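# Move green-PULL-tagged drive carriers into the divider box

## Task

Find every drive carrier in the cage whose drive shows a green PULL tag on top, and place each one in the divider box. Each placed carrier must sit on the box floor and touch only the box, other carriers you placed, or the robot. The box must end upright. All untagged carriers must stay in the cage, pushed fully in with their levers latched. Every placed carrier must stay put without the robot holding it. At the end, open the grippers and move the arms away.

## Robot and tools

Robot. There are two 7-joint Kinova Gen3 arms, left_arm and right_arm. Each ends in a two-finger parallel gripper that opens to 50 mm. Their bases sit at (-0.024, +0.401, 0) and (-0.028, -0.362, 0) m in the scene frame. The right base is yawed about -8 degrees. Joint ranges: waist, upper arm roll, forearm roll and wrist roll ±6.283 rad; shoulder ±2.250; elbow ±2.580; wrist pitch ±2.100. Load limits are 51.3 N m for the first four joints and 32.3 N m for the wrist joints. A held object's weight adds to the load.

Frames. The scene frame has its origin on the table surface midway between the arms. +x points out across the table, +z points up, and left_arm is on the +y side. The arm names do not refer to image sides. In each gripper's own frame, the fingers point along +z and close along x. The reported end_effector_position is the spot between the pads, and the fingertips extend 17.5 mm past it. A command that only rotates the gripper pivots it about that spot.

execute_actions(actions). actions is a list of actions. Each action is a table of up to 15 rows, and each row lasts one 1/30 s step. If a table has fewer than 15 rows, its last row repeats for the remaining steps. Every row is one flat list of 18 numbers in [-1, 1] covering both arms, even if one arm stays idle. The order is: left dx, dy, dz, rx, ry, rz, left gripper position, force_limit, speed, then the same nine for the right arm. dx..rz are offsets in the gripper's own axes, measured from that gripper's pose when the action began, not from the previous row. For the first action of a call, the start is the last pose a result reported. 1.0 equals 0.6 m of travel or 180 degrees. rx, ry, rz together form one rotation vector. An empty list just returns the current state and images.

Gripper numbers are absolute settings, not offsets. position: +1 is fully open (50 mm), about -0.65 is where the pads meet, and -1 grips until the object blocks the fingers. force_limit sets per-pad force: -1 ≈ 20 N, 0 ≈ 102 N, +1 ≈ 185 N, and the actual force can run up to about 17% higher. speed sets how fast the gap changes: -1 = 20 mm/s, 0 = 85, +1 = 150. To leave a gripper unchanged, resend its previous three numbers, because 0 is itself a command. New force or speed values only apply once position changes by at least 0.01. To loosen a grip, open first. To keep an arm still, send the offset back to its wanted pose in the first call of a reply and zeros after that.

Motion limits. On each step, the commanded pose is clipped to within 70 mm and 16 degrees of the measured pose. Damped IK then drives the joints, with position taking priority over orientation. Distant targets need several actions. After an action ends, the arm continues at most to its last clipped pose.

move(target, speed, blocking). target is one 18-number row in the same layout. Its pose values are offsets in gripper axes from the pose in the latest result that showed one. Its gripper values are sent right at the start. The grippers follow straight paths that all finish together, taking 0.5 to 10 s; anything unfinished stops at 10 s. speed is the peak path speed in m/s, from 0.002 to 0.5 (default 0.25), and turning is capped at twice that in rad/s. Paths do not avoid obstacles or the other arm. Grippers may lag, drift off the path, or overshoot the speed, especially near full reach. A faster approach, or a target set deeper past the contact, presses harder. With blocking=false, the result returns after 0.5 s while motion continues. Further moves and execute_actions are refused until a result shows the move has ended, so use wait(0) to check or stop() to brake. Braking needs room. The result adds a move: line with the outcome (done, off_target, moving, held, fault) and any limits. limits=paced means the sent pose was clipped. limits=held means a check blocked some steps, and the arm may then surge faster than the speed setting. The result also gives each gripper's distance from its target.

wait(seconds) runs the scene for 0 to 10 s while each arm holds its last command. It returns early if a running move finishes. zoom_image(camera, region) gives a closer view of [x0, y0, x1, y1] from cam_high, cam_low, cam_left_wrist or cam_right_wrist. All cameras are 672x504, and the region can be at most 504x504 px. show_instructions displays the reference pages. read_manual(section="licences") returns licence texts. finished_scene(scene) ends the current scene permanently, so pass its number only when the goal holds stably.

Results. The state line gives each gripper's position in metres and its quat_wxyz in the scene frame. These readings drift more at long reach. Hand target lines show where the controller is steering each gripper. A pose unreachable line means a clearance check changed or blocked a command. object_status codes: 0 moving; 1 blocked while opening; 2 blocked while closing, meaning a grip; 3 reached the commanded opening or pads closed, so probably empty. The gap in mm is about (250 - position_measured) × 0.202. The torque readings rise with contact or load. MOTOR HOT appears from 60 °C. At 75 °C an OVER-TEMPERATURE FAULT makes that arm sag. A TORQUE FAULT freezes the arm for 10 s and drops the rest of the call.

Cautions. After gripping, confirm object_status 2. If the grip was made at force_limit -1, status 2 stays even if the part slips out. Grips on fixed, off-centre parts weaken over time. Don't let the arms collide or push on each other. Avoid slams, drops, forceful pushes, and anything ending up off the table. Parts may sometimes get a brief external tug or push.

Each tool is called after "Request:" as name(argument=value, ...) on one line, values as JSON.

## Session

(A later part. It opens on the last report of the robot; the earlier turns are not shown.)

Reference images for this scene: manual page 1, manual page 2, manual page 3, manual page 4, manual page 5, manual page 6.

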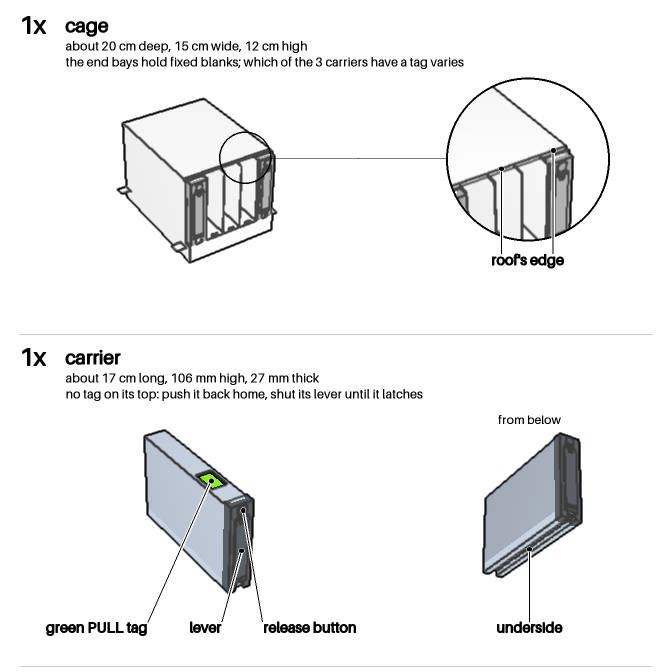

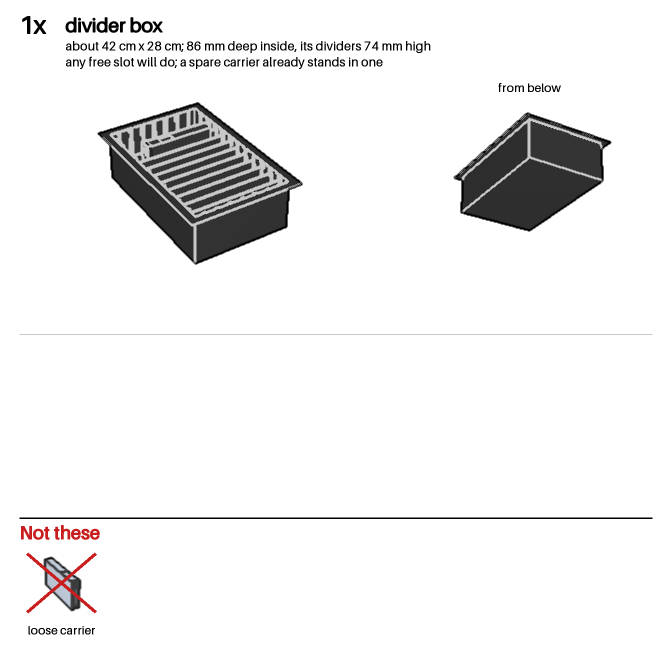

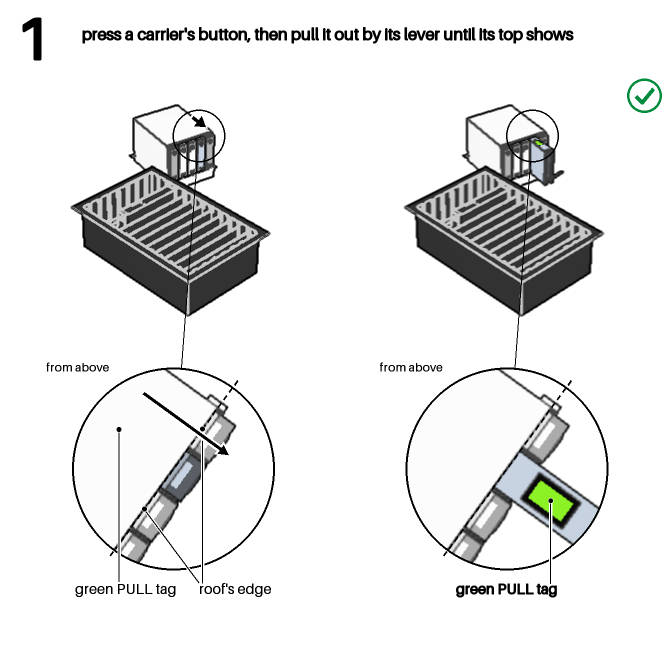

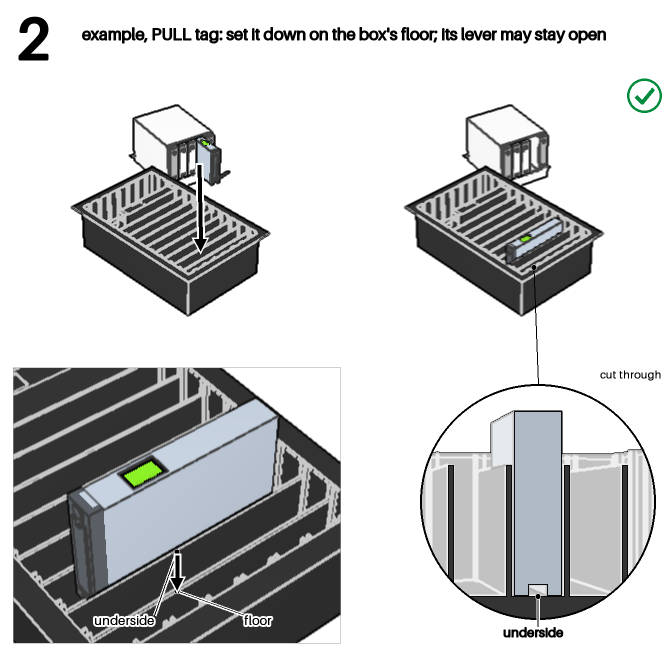

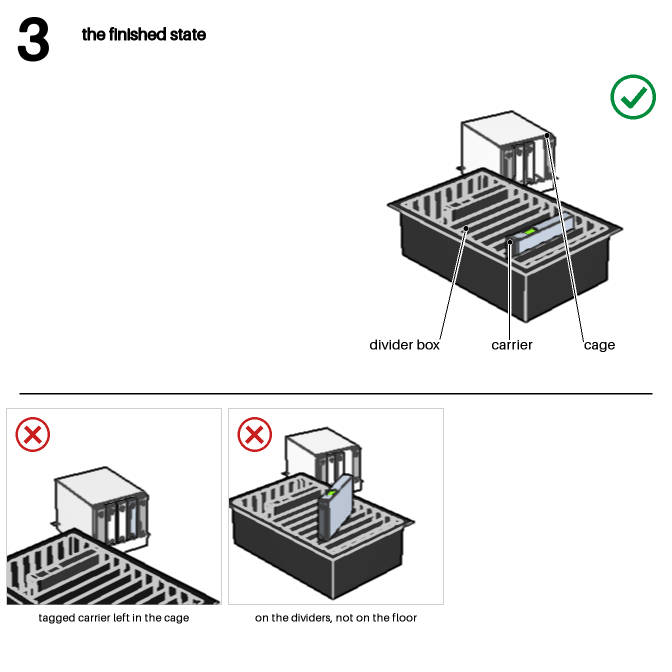

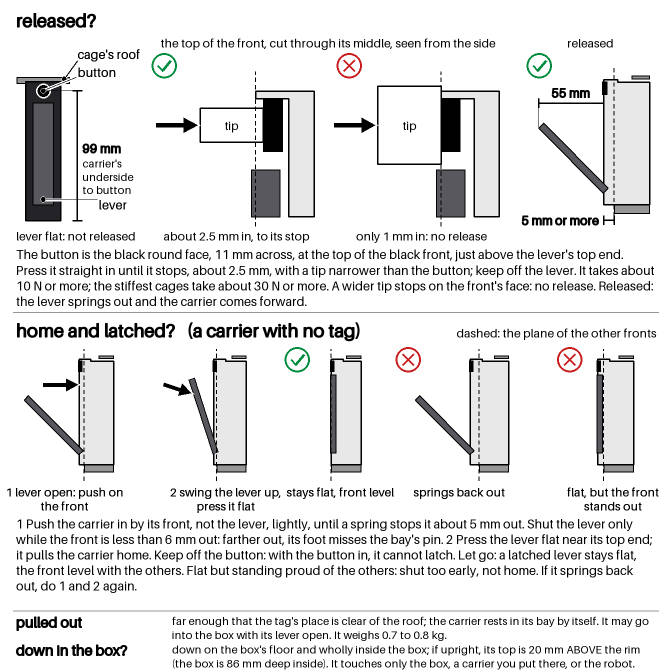

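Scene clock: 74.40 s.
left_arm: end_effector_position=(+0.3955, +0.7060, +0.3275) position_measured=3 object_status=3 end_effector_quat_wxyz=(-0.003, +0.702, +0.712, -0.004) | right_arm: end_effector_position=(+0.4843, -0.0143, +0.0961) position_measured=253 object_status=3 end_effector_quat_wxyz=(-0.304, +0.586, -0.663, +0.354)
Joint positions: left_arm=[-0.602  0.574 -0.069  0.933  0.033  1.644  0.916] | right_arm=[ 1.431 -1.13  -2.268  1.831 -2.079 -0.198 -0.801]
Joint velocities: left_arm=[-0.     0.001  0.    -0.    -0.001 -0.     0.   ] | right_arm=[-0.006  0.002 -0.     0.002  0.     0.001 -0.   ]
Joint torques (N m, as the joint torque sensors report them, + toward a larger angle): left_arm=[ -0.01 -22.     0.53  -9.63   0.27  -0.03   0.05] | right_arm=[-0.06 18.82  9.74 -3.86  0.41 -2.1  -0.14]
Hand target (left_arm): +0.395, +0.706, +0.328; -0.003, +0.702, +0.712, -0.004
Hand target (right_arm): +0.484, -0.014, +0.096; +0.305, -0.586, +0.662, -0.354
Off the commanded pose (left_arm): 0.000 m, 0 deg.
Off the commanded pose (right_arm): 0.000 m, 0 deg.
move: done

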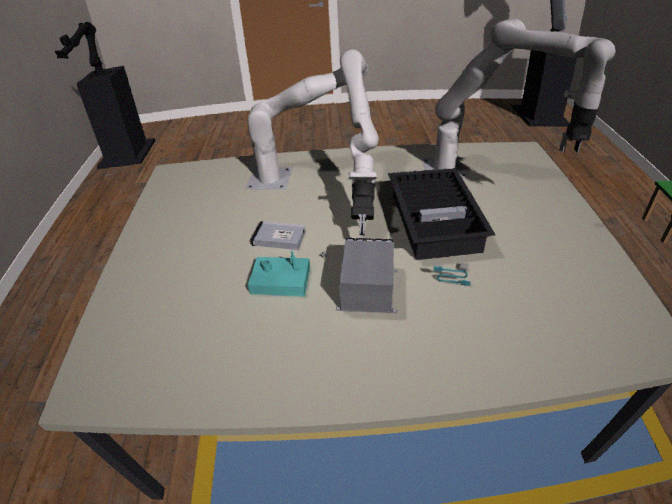

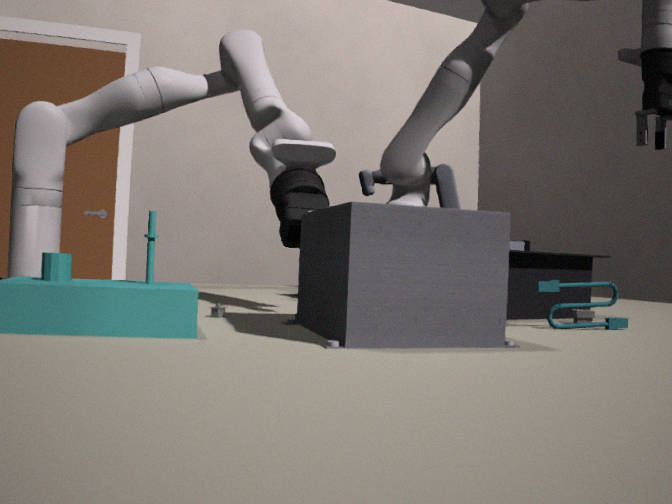

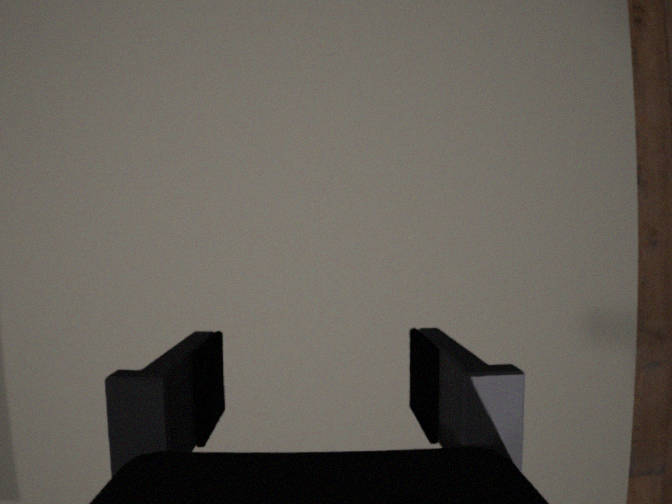

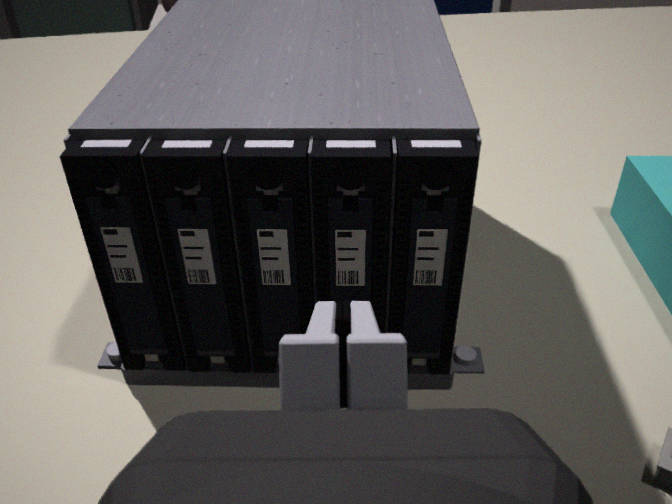

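Request:
move(target=[0,0,0,0,0,0,1,0,0, -0.145,-0.052,0.025,0,0,0,1,0,0], speed=0.15)

Scene clock: 79.60 s.
left_arm: end_effector_position=(+0.3955, +0.7060, +0.3275) position_measured=3 object_status=3 end_effector_quat_wxyz=(-0.003, +0.702, +0.712, -0.004) | right_arm: end_effector_position=(+0.5247, +0.0691, +0.1127) position_measured=3 object_status=3 end_effector_quat_wxyz=(-0.305, +0.586, -0.662, +0.354)
Joint positions: left_arm=[-0.602  0.574 -0.069  0.933  0.033  1.644  0.916] | right_arm=[ 1.625 -1.067 -2.546  1.491 -2.227 -0.519 -0.481]
Joint velocities: left_arm=[-0.001 -0.001  0.     0.    -0.    -0.001  0.   ] | right_arm=[ 0.013 -0.001  0.003 -0.003 -0.004 -0.003  0.004]
Joint torques (N m, as the joint torque sensors report them, + toward a larger angle): left_arm=[  0.22 -21.87   0.37  -9.68   0.22  -0.01   0.  ] | right_arm=[-0.21 23.05  7.8  -6.33  1.6  -1.29 -0.04]
Hand target (left_arm): +0.395, +0.706, +0.328; -0.003, +0.702, +0.712, -0.004
Hand target (right_arm): +0.525, +0.068, +0.113; +0.304, -0.586, +0.662, -0.354
Off the commanded pose (left_arm): 0.000 m, 0 deg.
Off the commanded pose (right_arm): 0.001 m, 0 deg.
move: done

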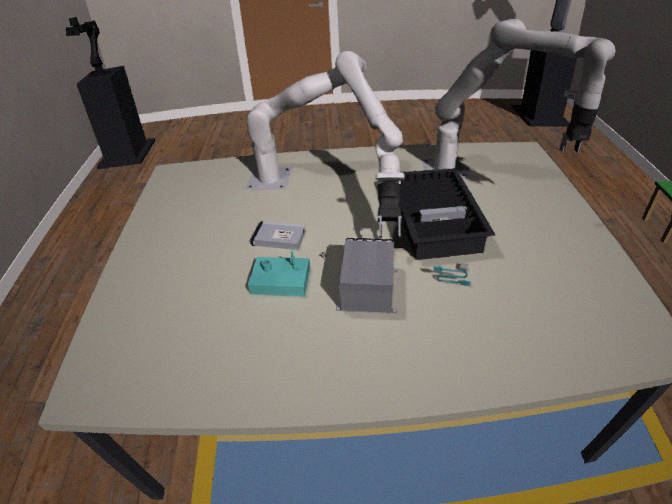

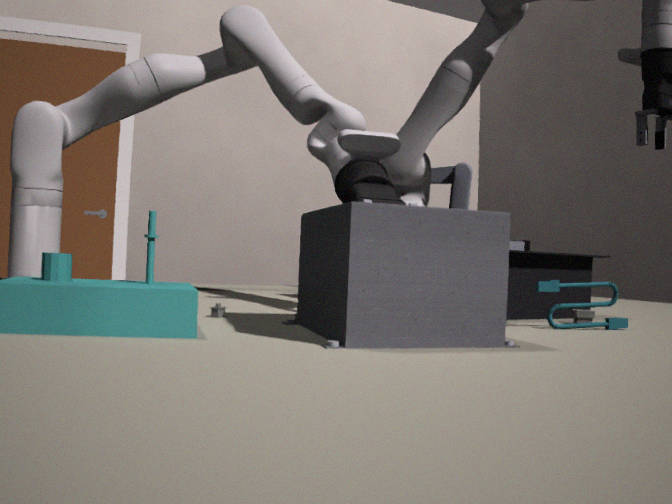

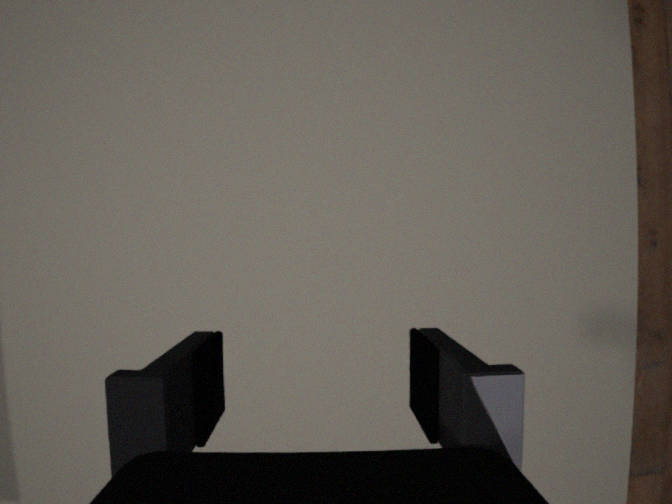

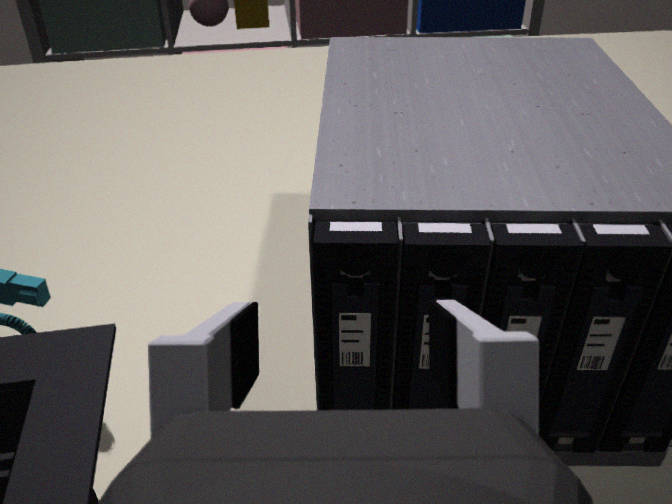

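Request:
move(target=[0,0,0,0,0,0,1,0,0, 0.003,-0.0115,0.0165,0,0,0,1,0,0], speed=0.04)

Request:
move(target=[0,0,0,0,0,0,1,0,0, 0.005,-0.02,0.026,0,0,0,1,0,0], speed=0.02)

Request:
move(target=[0,0,0,0,0,0,1,0,0, 0,0.05,-0.08,0,0,0,1,0,0], speed=0.1)

Scene clock: 83.27 s.
left_arm: end_effector_position=(+0.3955, +0.7060, +0.3275) position_measured=3 object_status=3 end_effector_quat_wxyz=(-0.003, +0.702, +0.712, -0.004) | right_arm: end_effector_position=(+0.5363, +0.0659, +0.1128) position_measured=3 object_status=3 end_effector_quat_wxyz=(-0.305, +0.586, -0.662, +0.354)
Joint positions: left_arm=[-0.602  0.574 -0.069  0.933  0.033  1.644  0.916] | right_arm=[ 1.649 -1.071 -2.546  1.478 -2.222 -0.508 -0.469]
Joint velocities: left_arm=[-0.001  0.001  0.001 -0.     0.001  0.001 -0.   ] | right_arm=[ 0.002 -0.001 -0.002 -0.001 -0.001  0.001  0.001]
Joint torques (N m, as the joint torque sensors report them, + toward a larger angle): left_arm=[  0.13 -22.     0.39  -9.61   0.27   0.04   0.11] | right_arm=[-0.54 23.23  7.78 -6.58  1.28 -1.28 -0.06]
Hand target (left_arm): +0.395, +0.706, +0.328; -0.003, +0.702, +0.712, -0.004
Hand target (right_arm): +0.536, +0.066, +0.113; +0.305, -0.586, +0.662, -0.354
Off the commanded pose (left_arm): 0.000 m, 0 deg.
Off the commanded pose (right_arm): 0.000 m, 0 deg.
move: done

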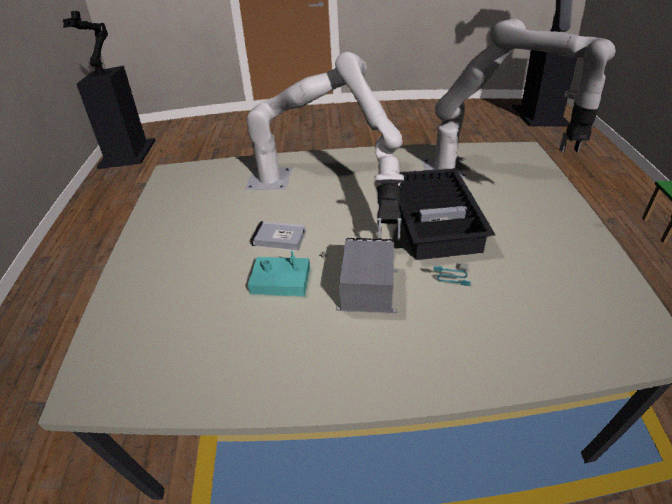

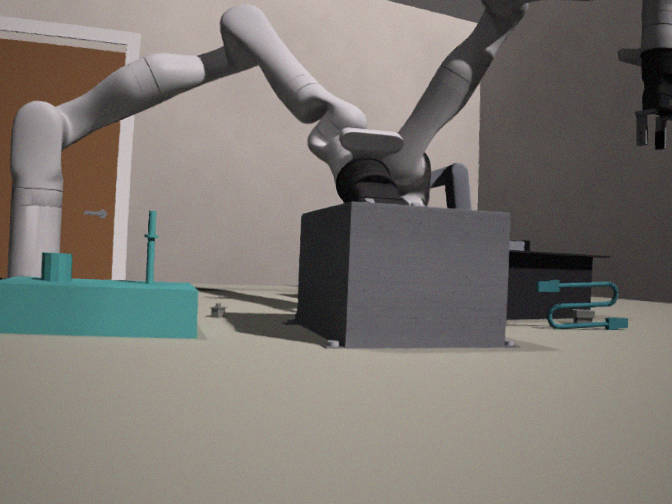

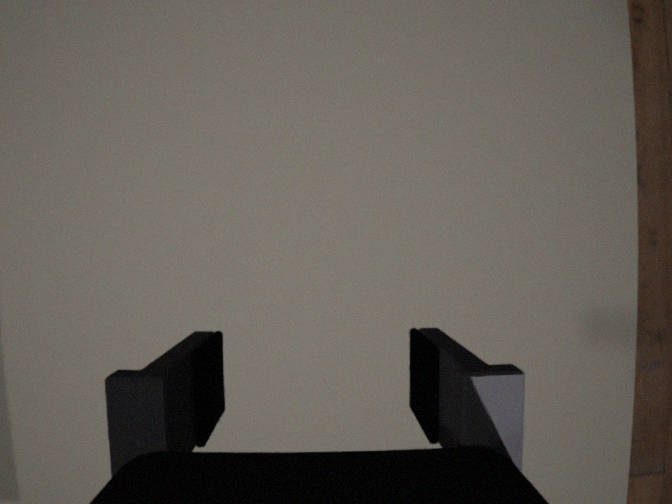

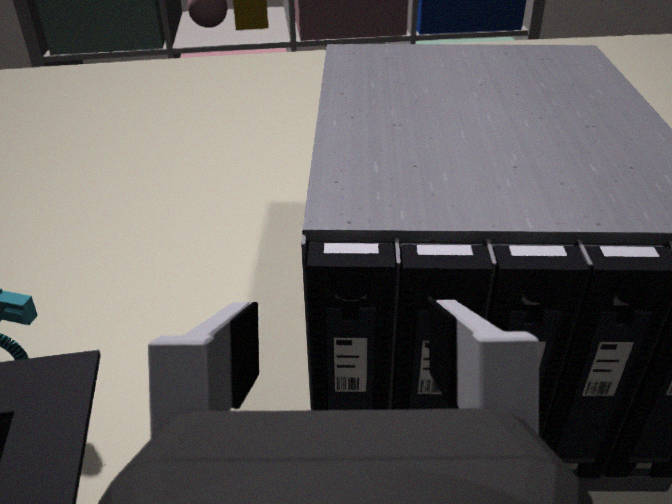

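Scene clock: 84.50 s.
left_arm: end_effector_position=(+0.3955, +0.7060, +0.3275) position_measured=3 object_status=3 end_effector_quat_wxyz=(-0.003, +0.702, +0.712, -0.004) | right_arm: end_effector_position=(+0.5479, +0.0657, +0.1113) position_measured=3 object_status=3 end_effector_quat_wxyz=(-0.304, +0.590, -0.661, +0.350)
Joint positions: left_arm=[-0.602  0.574 -0.069  0.933  0.033  1.644  0.916] | right_arm=[ 1.679 -1.073 -2.555  1.46  -2.221 -0.494 -0.447]
Joint velocities: left_arm=[ 0.001  0.001  0.     0.     0.002 -0.    -0.   ] | right_arm=[ 0.001 -0.     0.002 -0.001 -0.003 -0.     0.002]
Joint torques (N m, as the joint torque sensors report them, + toward a larger angle): left_arm=[  0.18 -21.91   0.39  -9.62   0.18   0.04   0.12] | right_arm=[ 8.31 21.8  12.45 -9.75  3.11  0.16  0.27]
Hand target (left_arm): +0.395, +0.706, +0.328; -0.003, +0.702, +0.712, -0.004
Hand target (right_arm): +0.555, +0.060, +0.114; +0.305, -0.586, +0.662, -0.354
Off the commanded pose (left_arm): 0.000 m, 0 deg.
Off the commanded pose (right_arm): 0.010 m, 1 deg.
move: off_target (right_arm)

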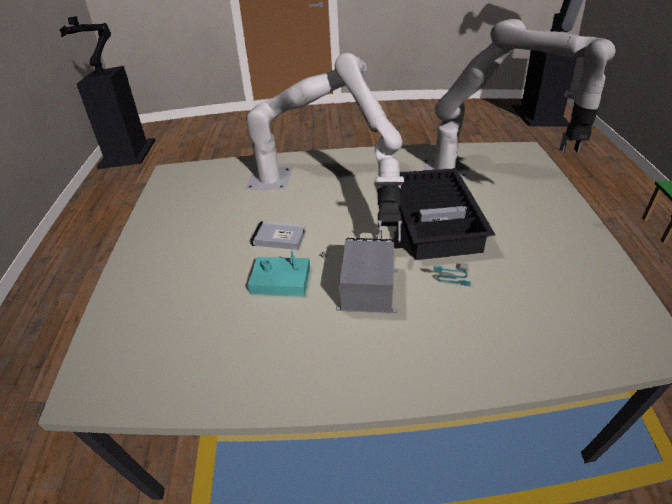

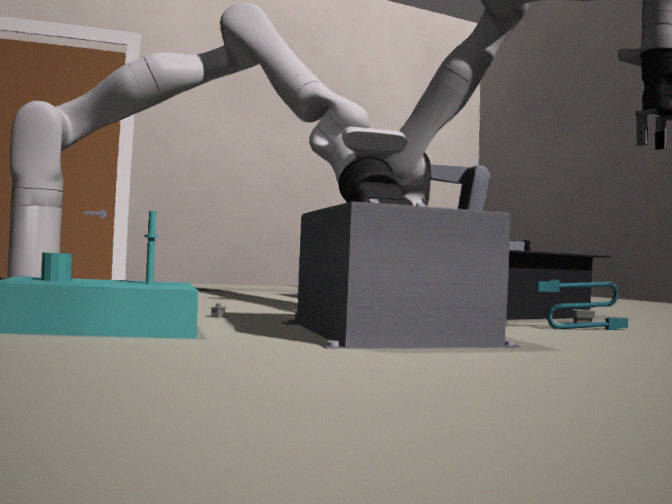

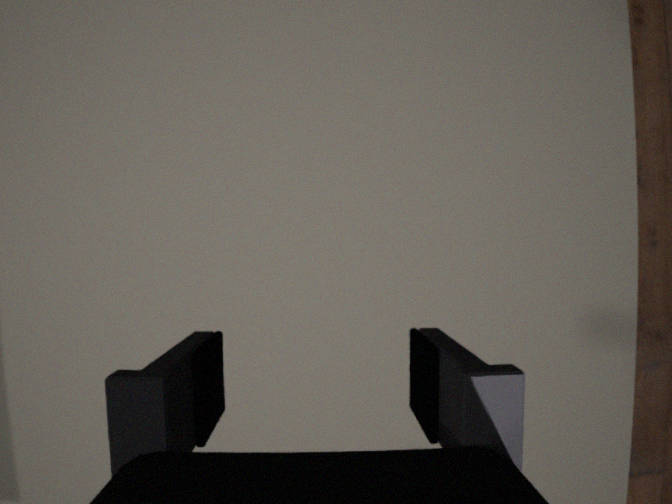

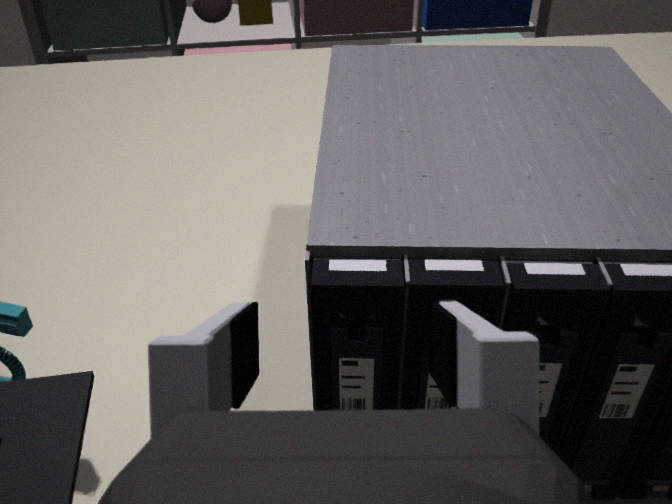

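Scene clock: 85.40 s.
left_arm: end_effector_position=(+0.3955, +0.7060, +0.3275) position_measured=3 object_status=3 end_effector_quat_wxyz=(-0.003, +0.702, +0.712, -0.004) | right_arm: end_effector_position=(+0.4922, +0.0721, +0.1141) position_measured=3 object_status=3 end_effector_quat_wxyz=(-0.304, +0.589, -0.661, +0.350)
Joint positions: left_arm=[-0.602  0.574 -0.069  0.933  0.033  1.644  0.916] | right_arm=[ 1.558 -1.044 -2.539  1.548 -2.229 -0.529 -0.515]
Joint velocities: left_arm=[ 0.001  0.    -0.     0.     0.001 -0.002  0.   ] | right_arm=[-0.007  0.002 -0.001  0.001  0.002  0.    -0.001]
Joint torques (N m, as the joint torque sensors report them, + toward a larger angle): left_arm=[  0.2  -22.14   0.27  -9.74   0.21  -0.13   0.09] | right_arm=[ 0.02 22.1   7.91 -6.17  1.49 -1.42  0.02]
Hand target (left_arm): +0.395, +0.706, +0.328; -0.003, +0.702, +0.712, -0.004
Hand target (right_arm): +0.492, +0.072, +0.114; +0.304, -0.590, +0.661, -0.350
Off the commanded pose (left_arm): 0.000 m, 0 deg.
Off the commanded pose (right_arm): 0.001 m, 0 deg.
move: done

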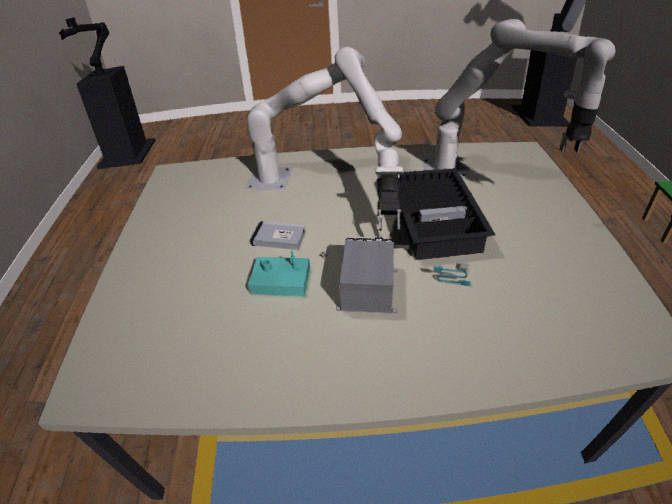

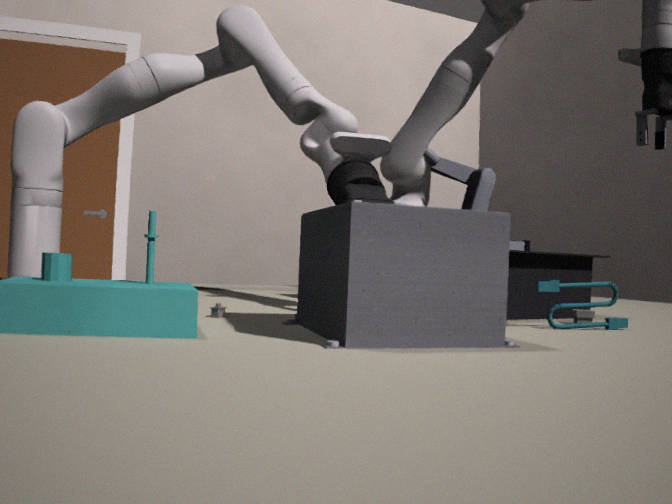

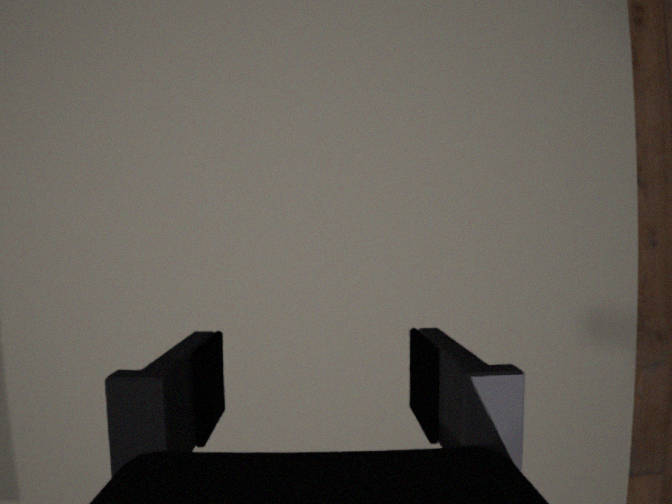

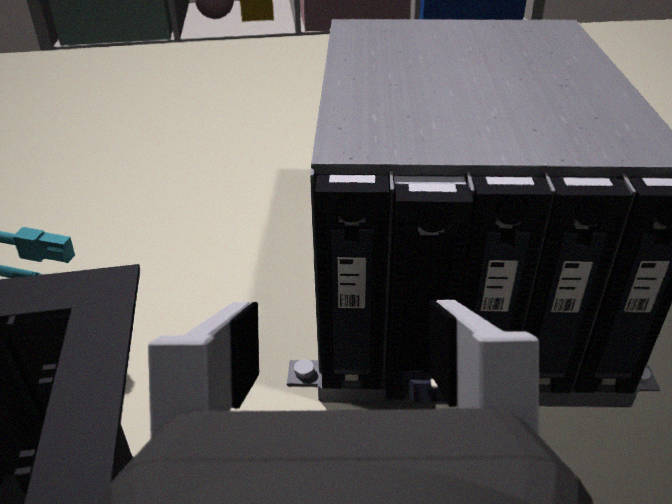

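Released. Squaring up the orientation, centring on the bay, then reaching down for the lever.

Request:
move(target=[0,0,0,0,0,0,1,0,0, 0.051,0,0,0.005,0.004,0.0025,1,0,0], speed=0.1)

Request:
move(target=[0,0,0,0,0,0,1,0,0, 0,0.04,0.085,0,0,0,1,0,0], speed=0.08)

Scene clock: 88.33 s.
left_arm: end_effector_position=(+0.3955, +0.7060, +0.3275) position_measured=3 object_status=3 end_effector_quat_wxyz=(-0.003, +0.702, +0.712, -0.004) | right_arm: end_effector_position=(+0.4887, +0.0415, +0.1143) position_measured=3 object_status=3 end_effector_quat_wxyz=(-0.306, +0.582, -0.663, +0.358)
Joint positions: left_arm=[-0.602  0.574 -0.069  0.933  0.033  1.644  0.916] | right_arm=[ 1.516 -1.048 -2.466  1.646 -2.187 -0.458 -0.603]
Joint velocities: left_arm=[ 0.001 -0.001  0.001 -0.001  0.     0.002  0.   ] | right_arm=[-0.005 -0.    -0.001  0.001  0.002 -0.    -0.002]
Joint torques (N m, as the joint torque sensors report them, + toward a larger angle): left_arm=[  0.23 -21.93   0.43  -9.65   0.26   0.02   0.01] | right_arm=[-0.17 21.02  8.48 -5.4   1.12 -1.64 -0.12]
Hand target (left_arm): +0.395, +0.706, +0.328; -0.003, +0.702, +0.712, -0.004
Hand target (right_arm): +0.488, +0.042, +0.114; +0.306, -0.582, +0.663, -0.358
Off the commanded pose (left_arm): 0.000 m, 0 deg.
Off the commanded pose (right_arm): 0.000 m, 0 deg.
move: done

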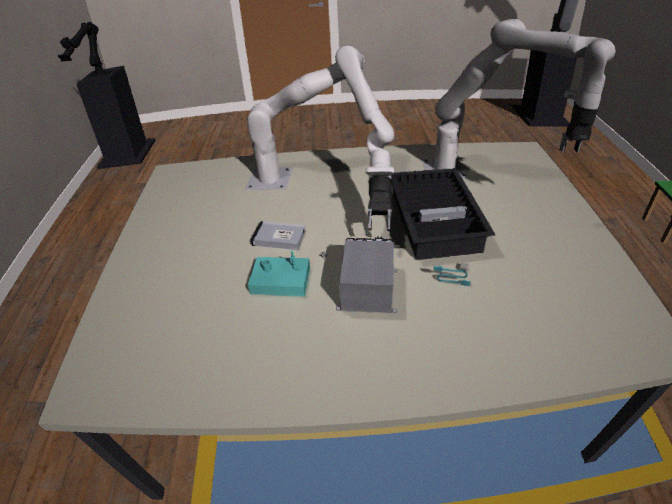

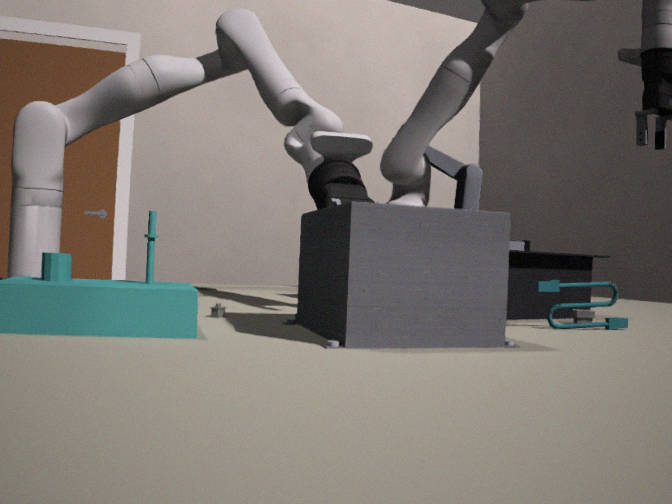

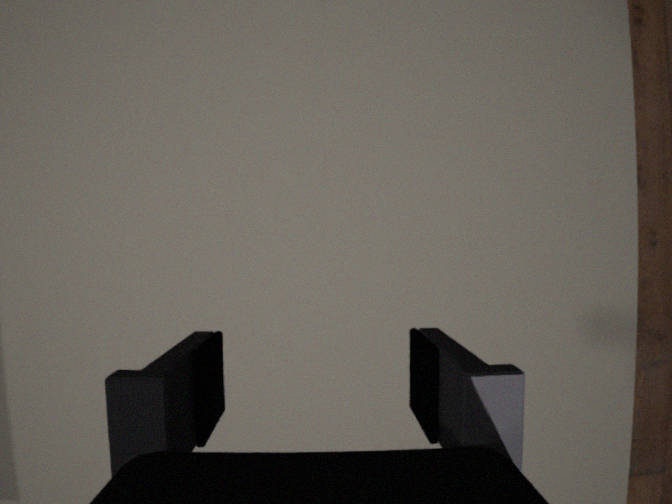

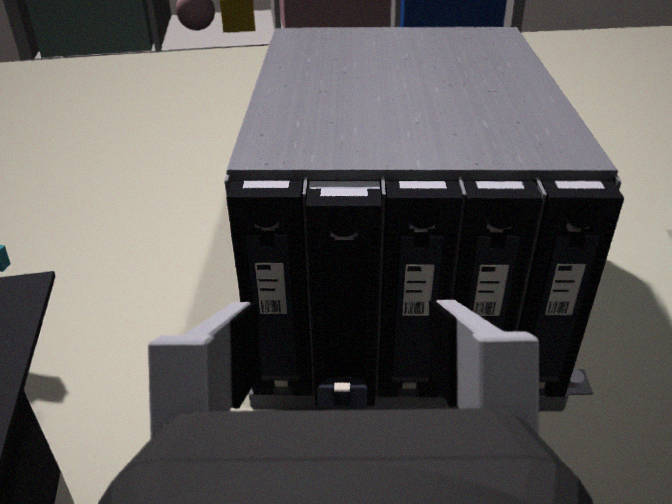

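Scene clock: 89.37 s.
left_arm: end_effector_position=(+0.3955, +0.7060, +0.3275) position_measured=3 object_status=3 end_effector_quat_wxyz=(-0.003, +0.702, +0.712, -0.004) | right_arm: end_effector_position=(+0.5173, +0.0375, +0.0663) position_measured=3 object_status=3 end_effector_quat_wxyz=(-0.306, +0.582, -0.663, +0.358)
Joint positions: left_arm=[-0.602  0.574 -0.069  0.933  0.033  1.644  0.916] | right_arm=[ 1.562 -1.177 -2.436  1.595 -2.163 -0.373 -0.682]
Joint velocities: left_arm=[ 0.    -0.001 -0.     0.     0.    -0.002  0.   ] | right_arm=[ 0.    -0.005 -0.    -0.     0.001  0.001 -0.001]
Joint torques (N m, as the joint torque sensors report them, + toward a larger angle): left_arm=[  0.2  -21.92   0.22  -9.73   0.17  -0.02   0.12] | right_arm=[-0.15 22.03  9.34 -4.69  1.04 -1.83 -0.1 ]
Hand target (left_arm): +0.395, +0.706, +0.328; -0.003, +0.702, +0.712, -0.004
Hand target (right_arm): +0.517, +0.037, +0.066; +0.306, -0.582, +0.663, -0.358
Off the commanded pose (left_arm): 0.000 m, 0 deg.
Off the commanded pose (right_arm): 0.001 m, 0 deg.
move: done

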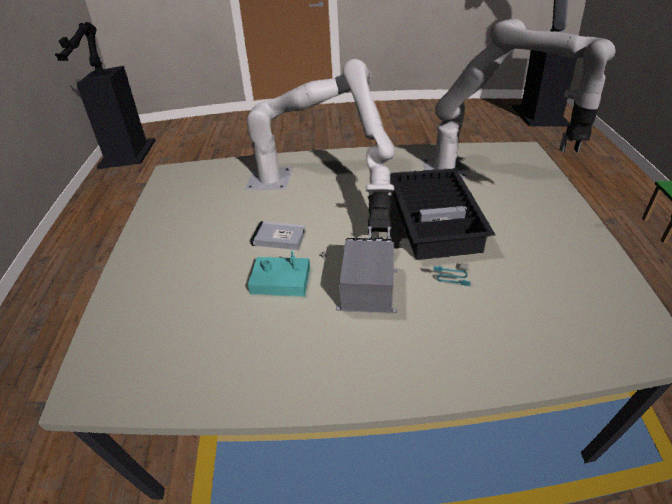

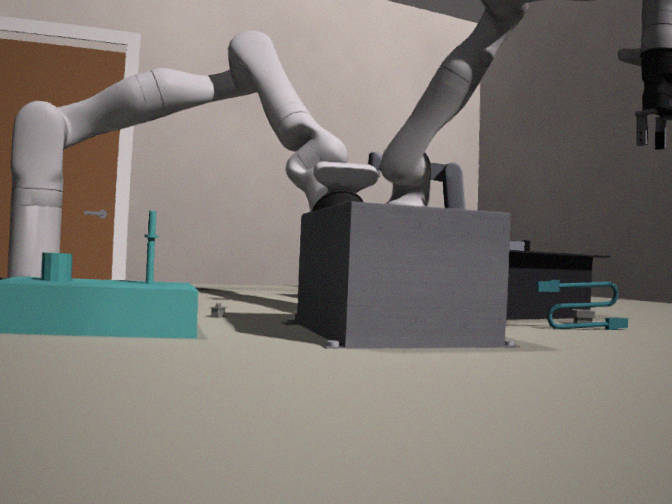

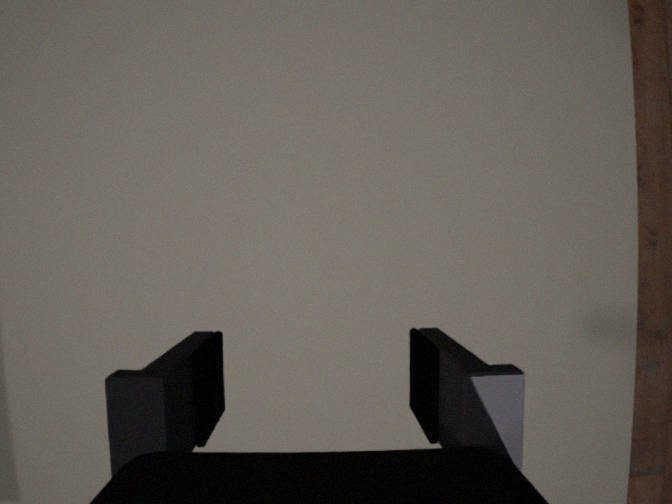

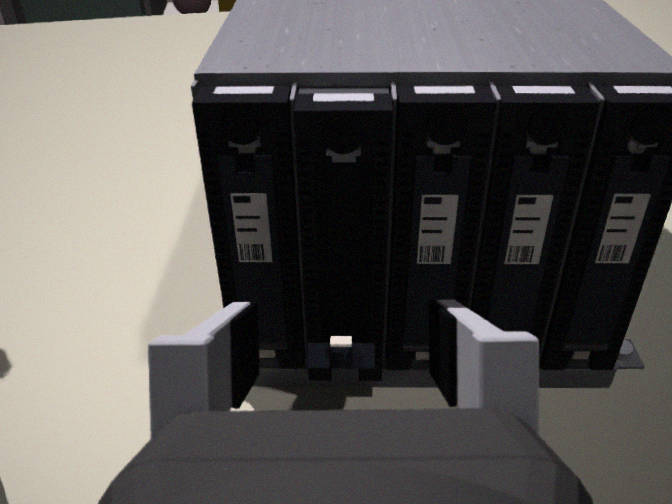

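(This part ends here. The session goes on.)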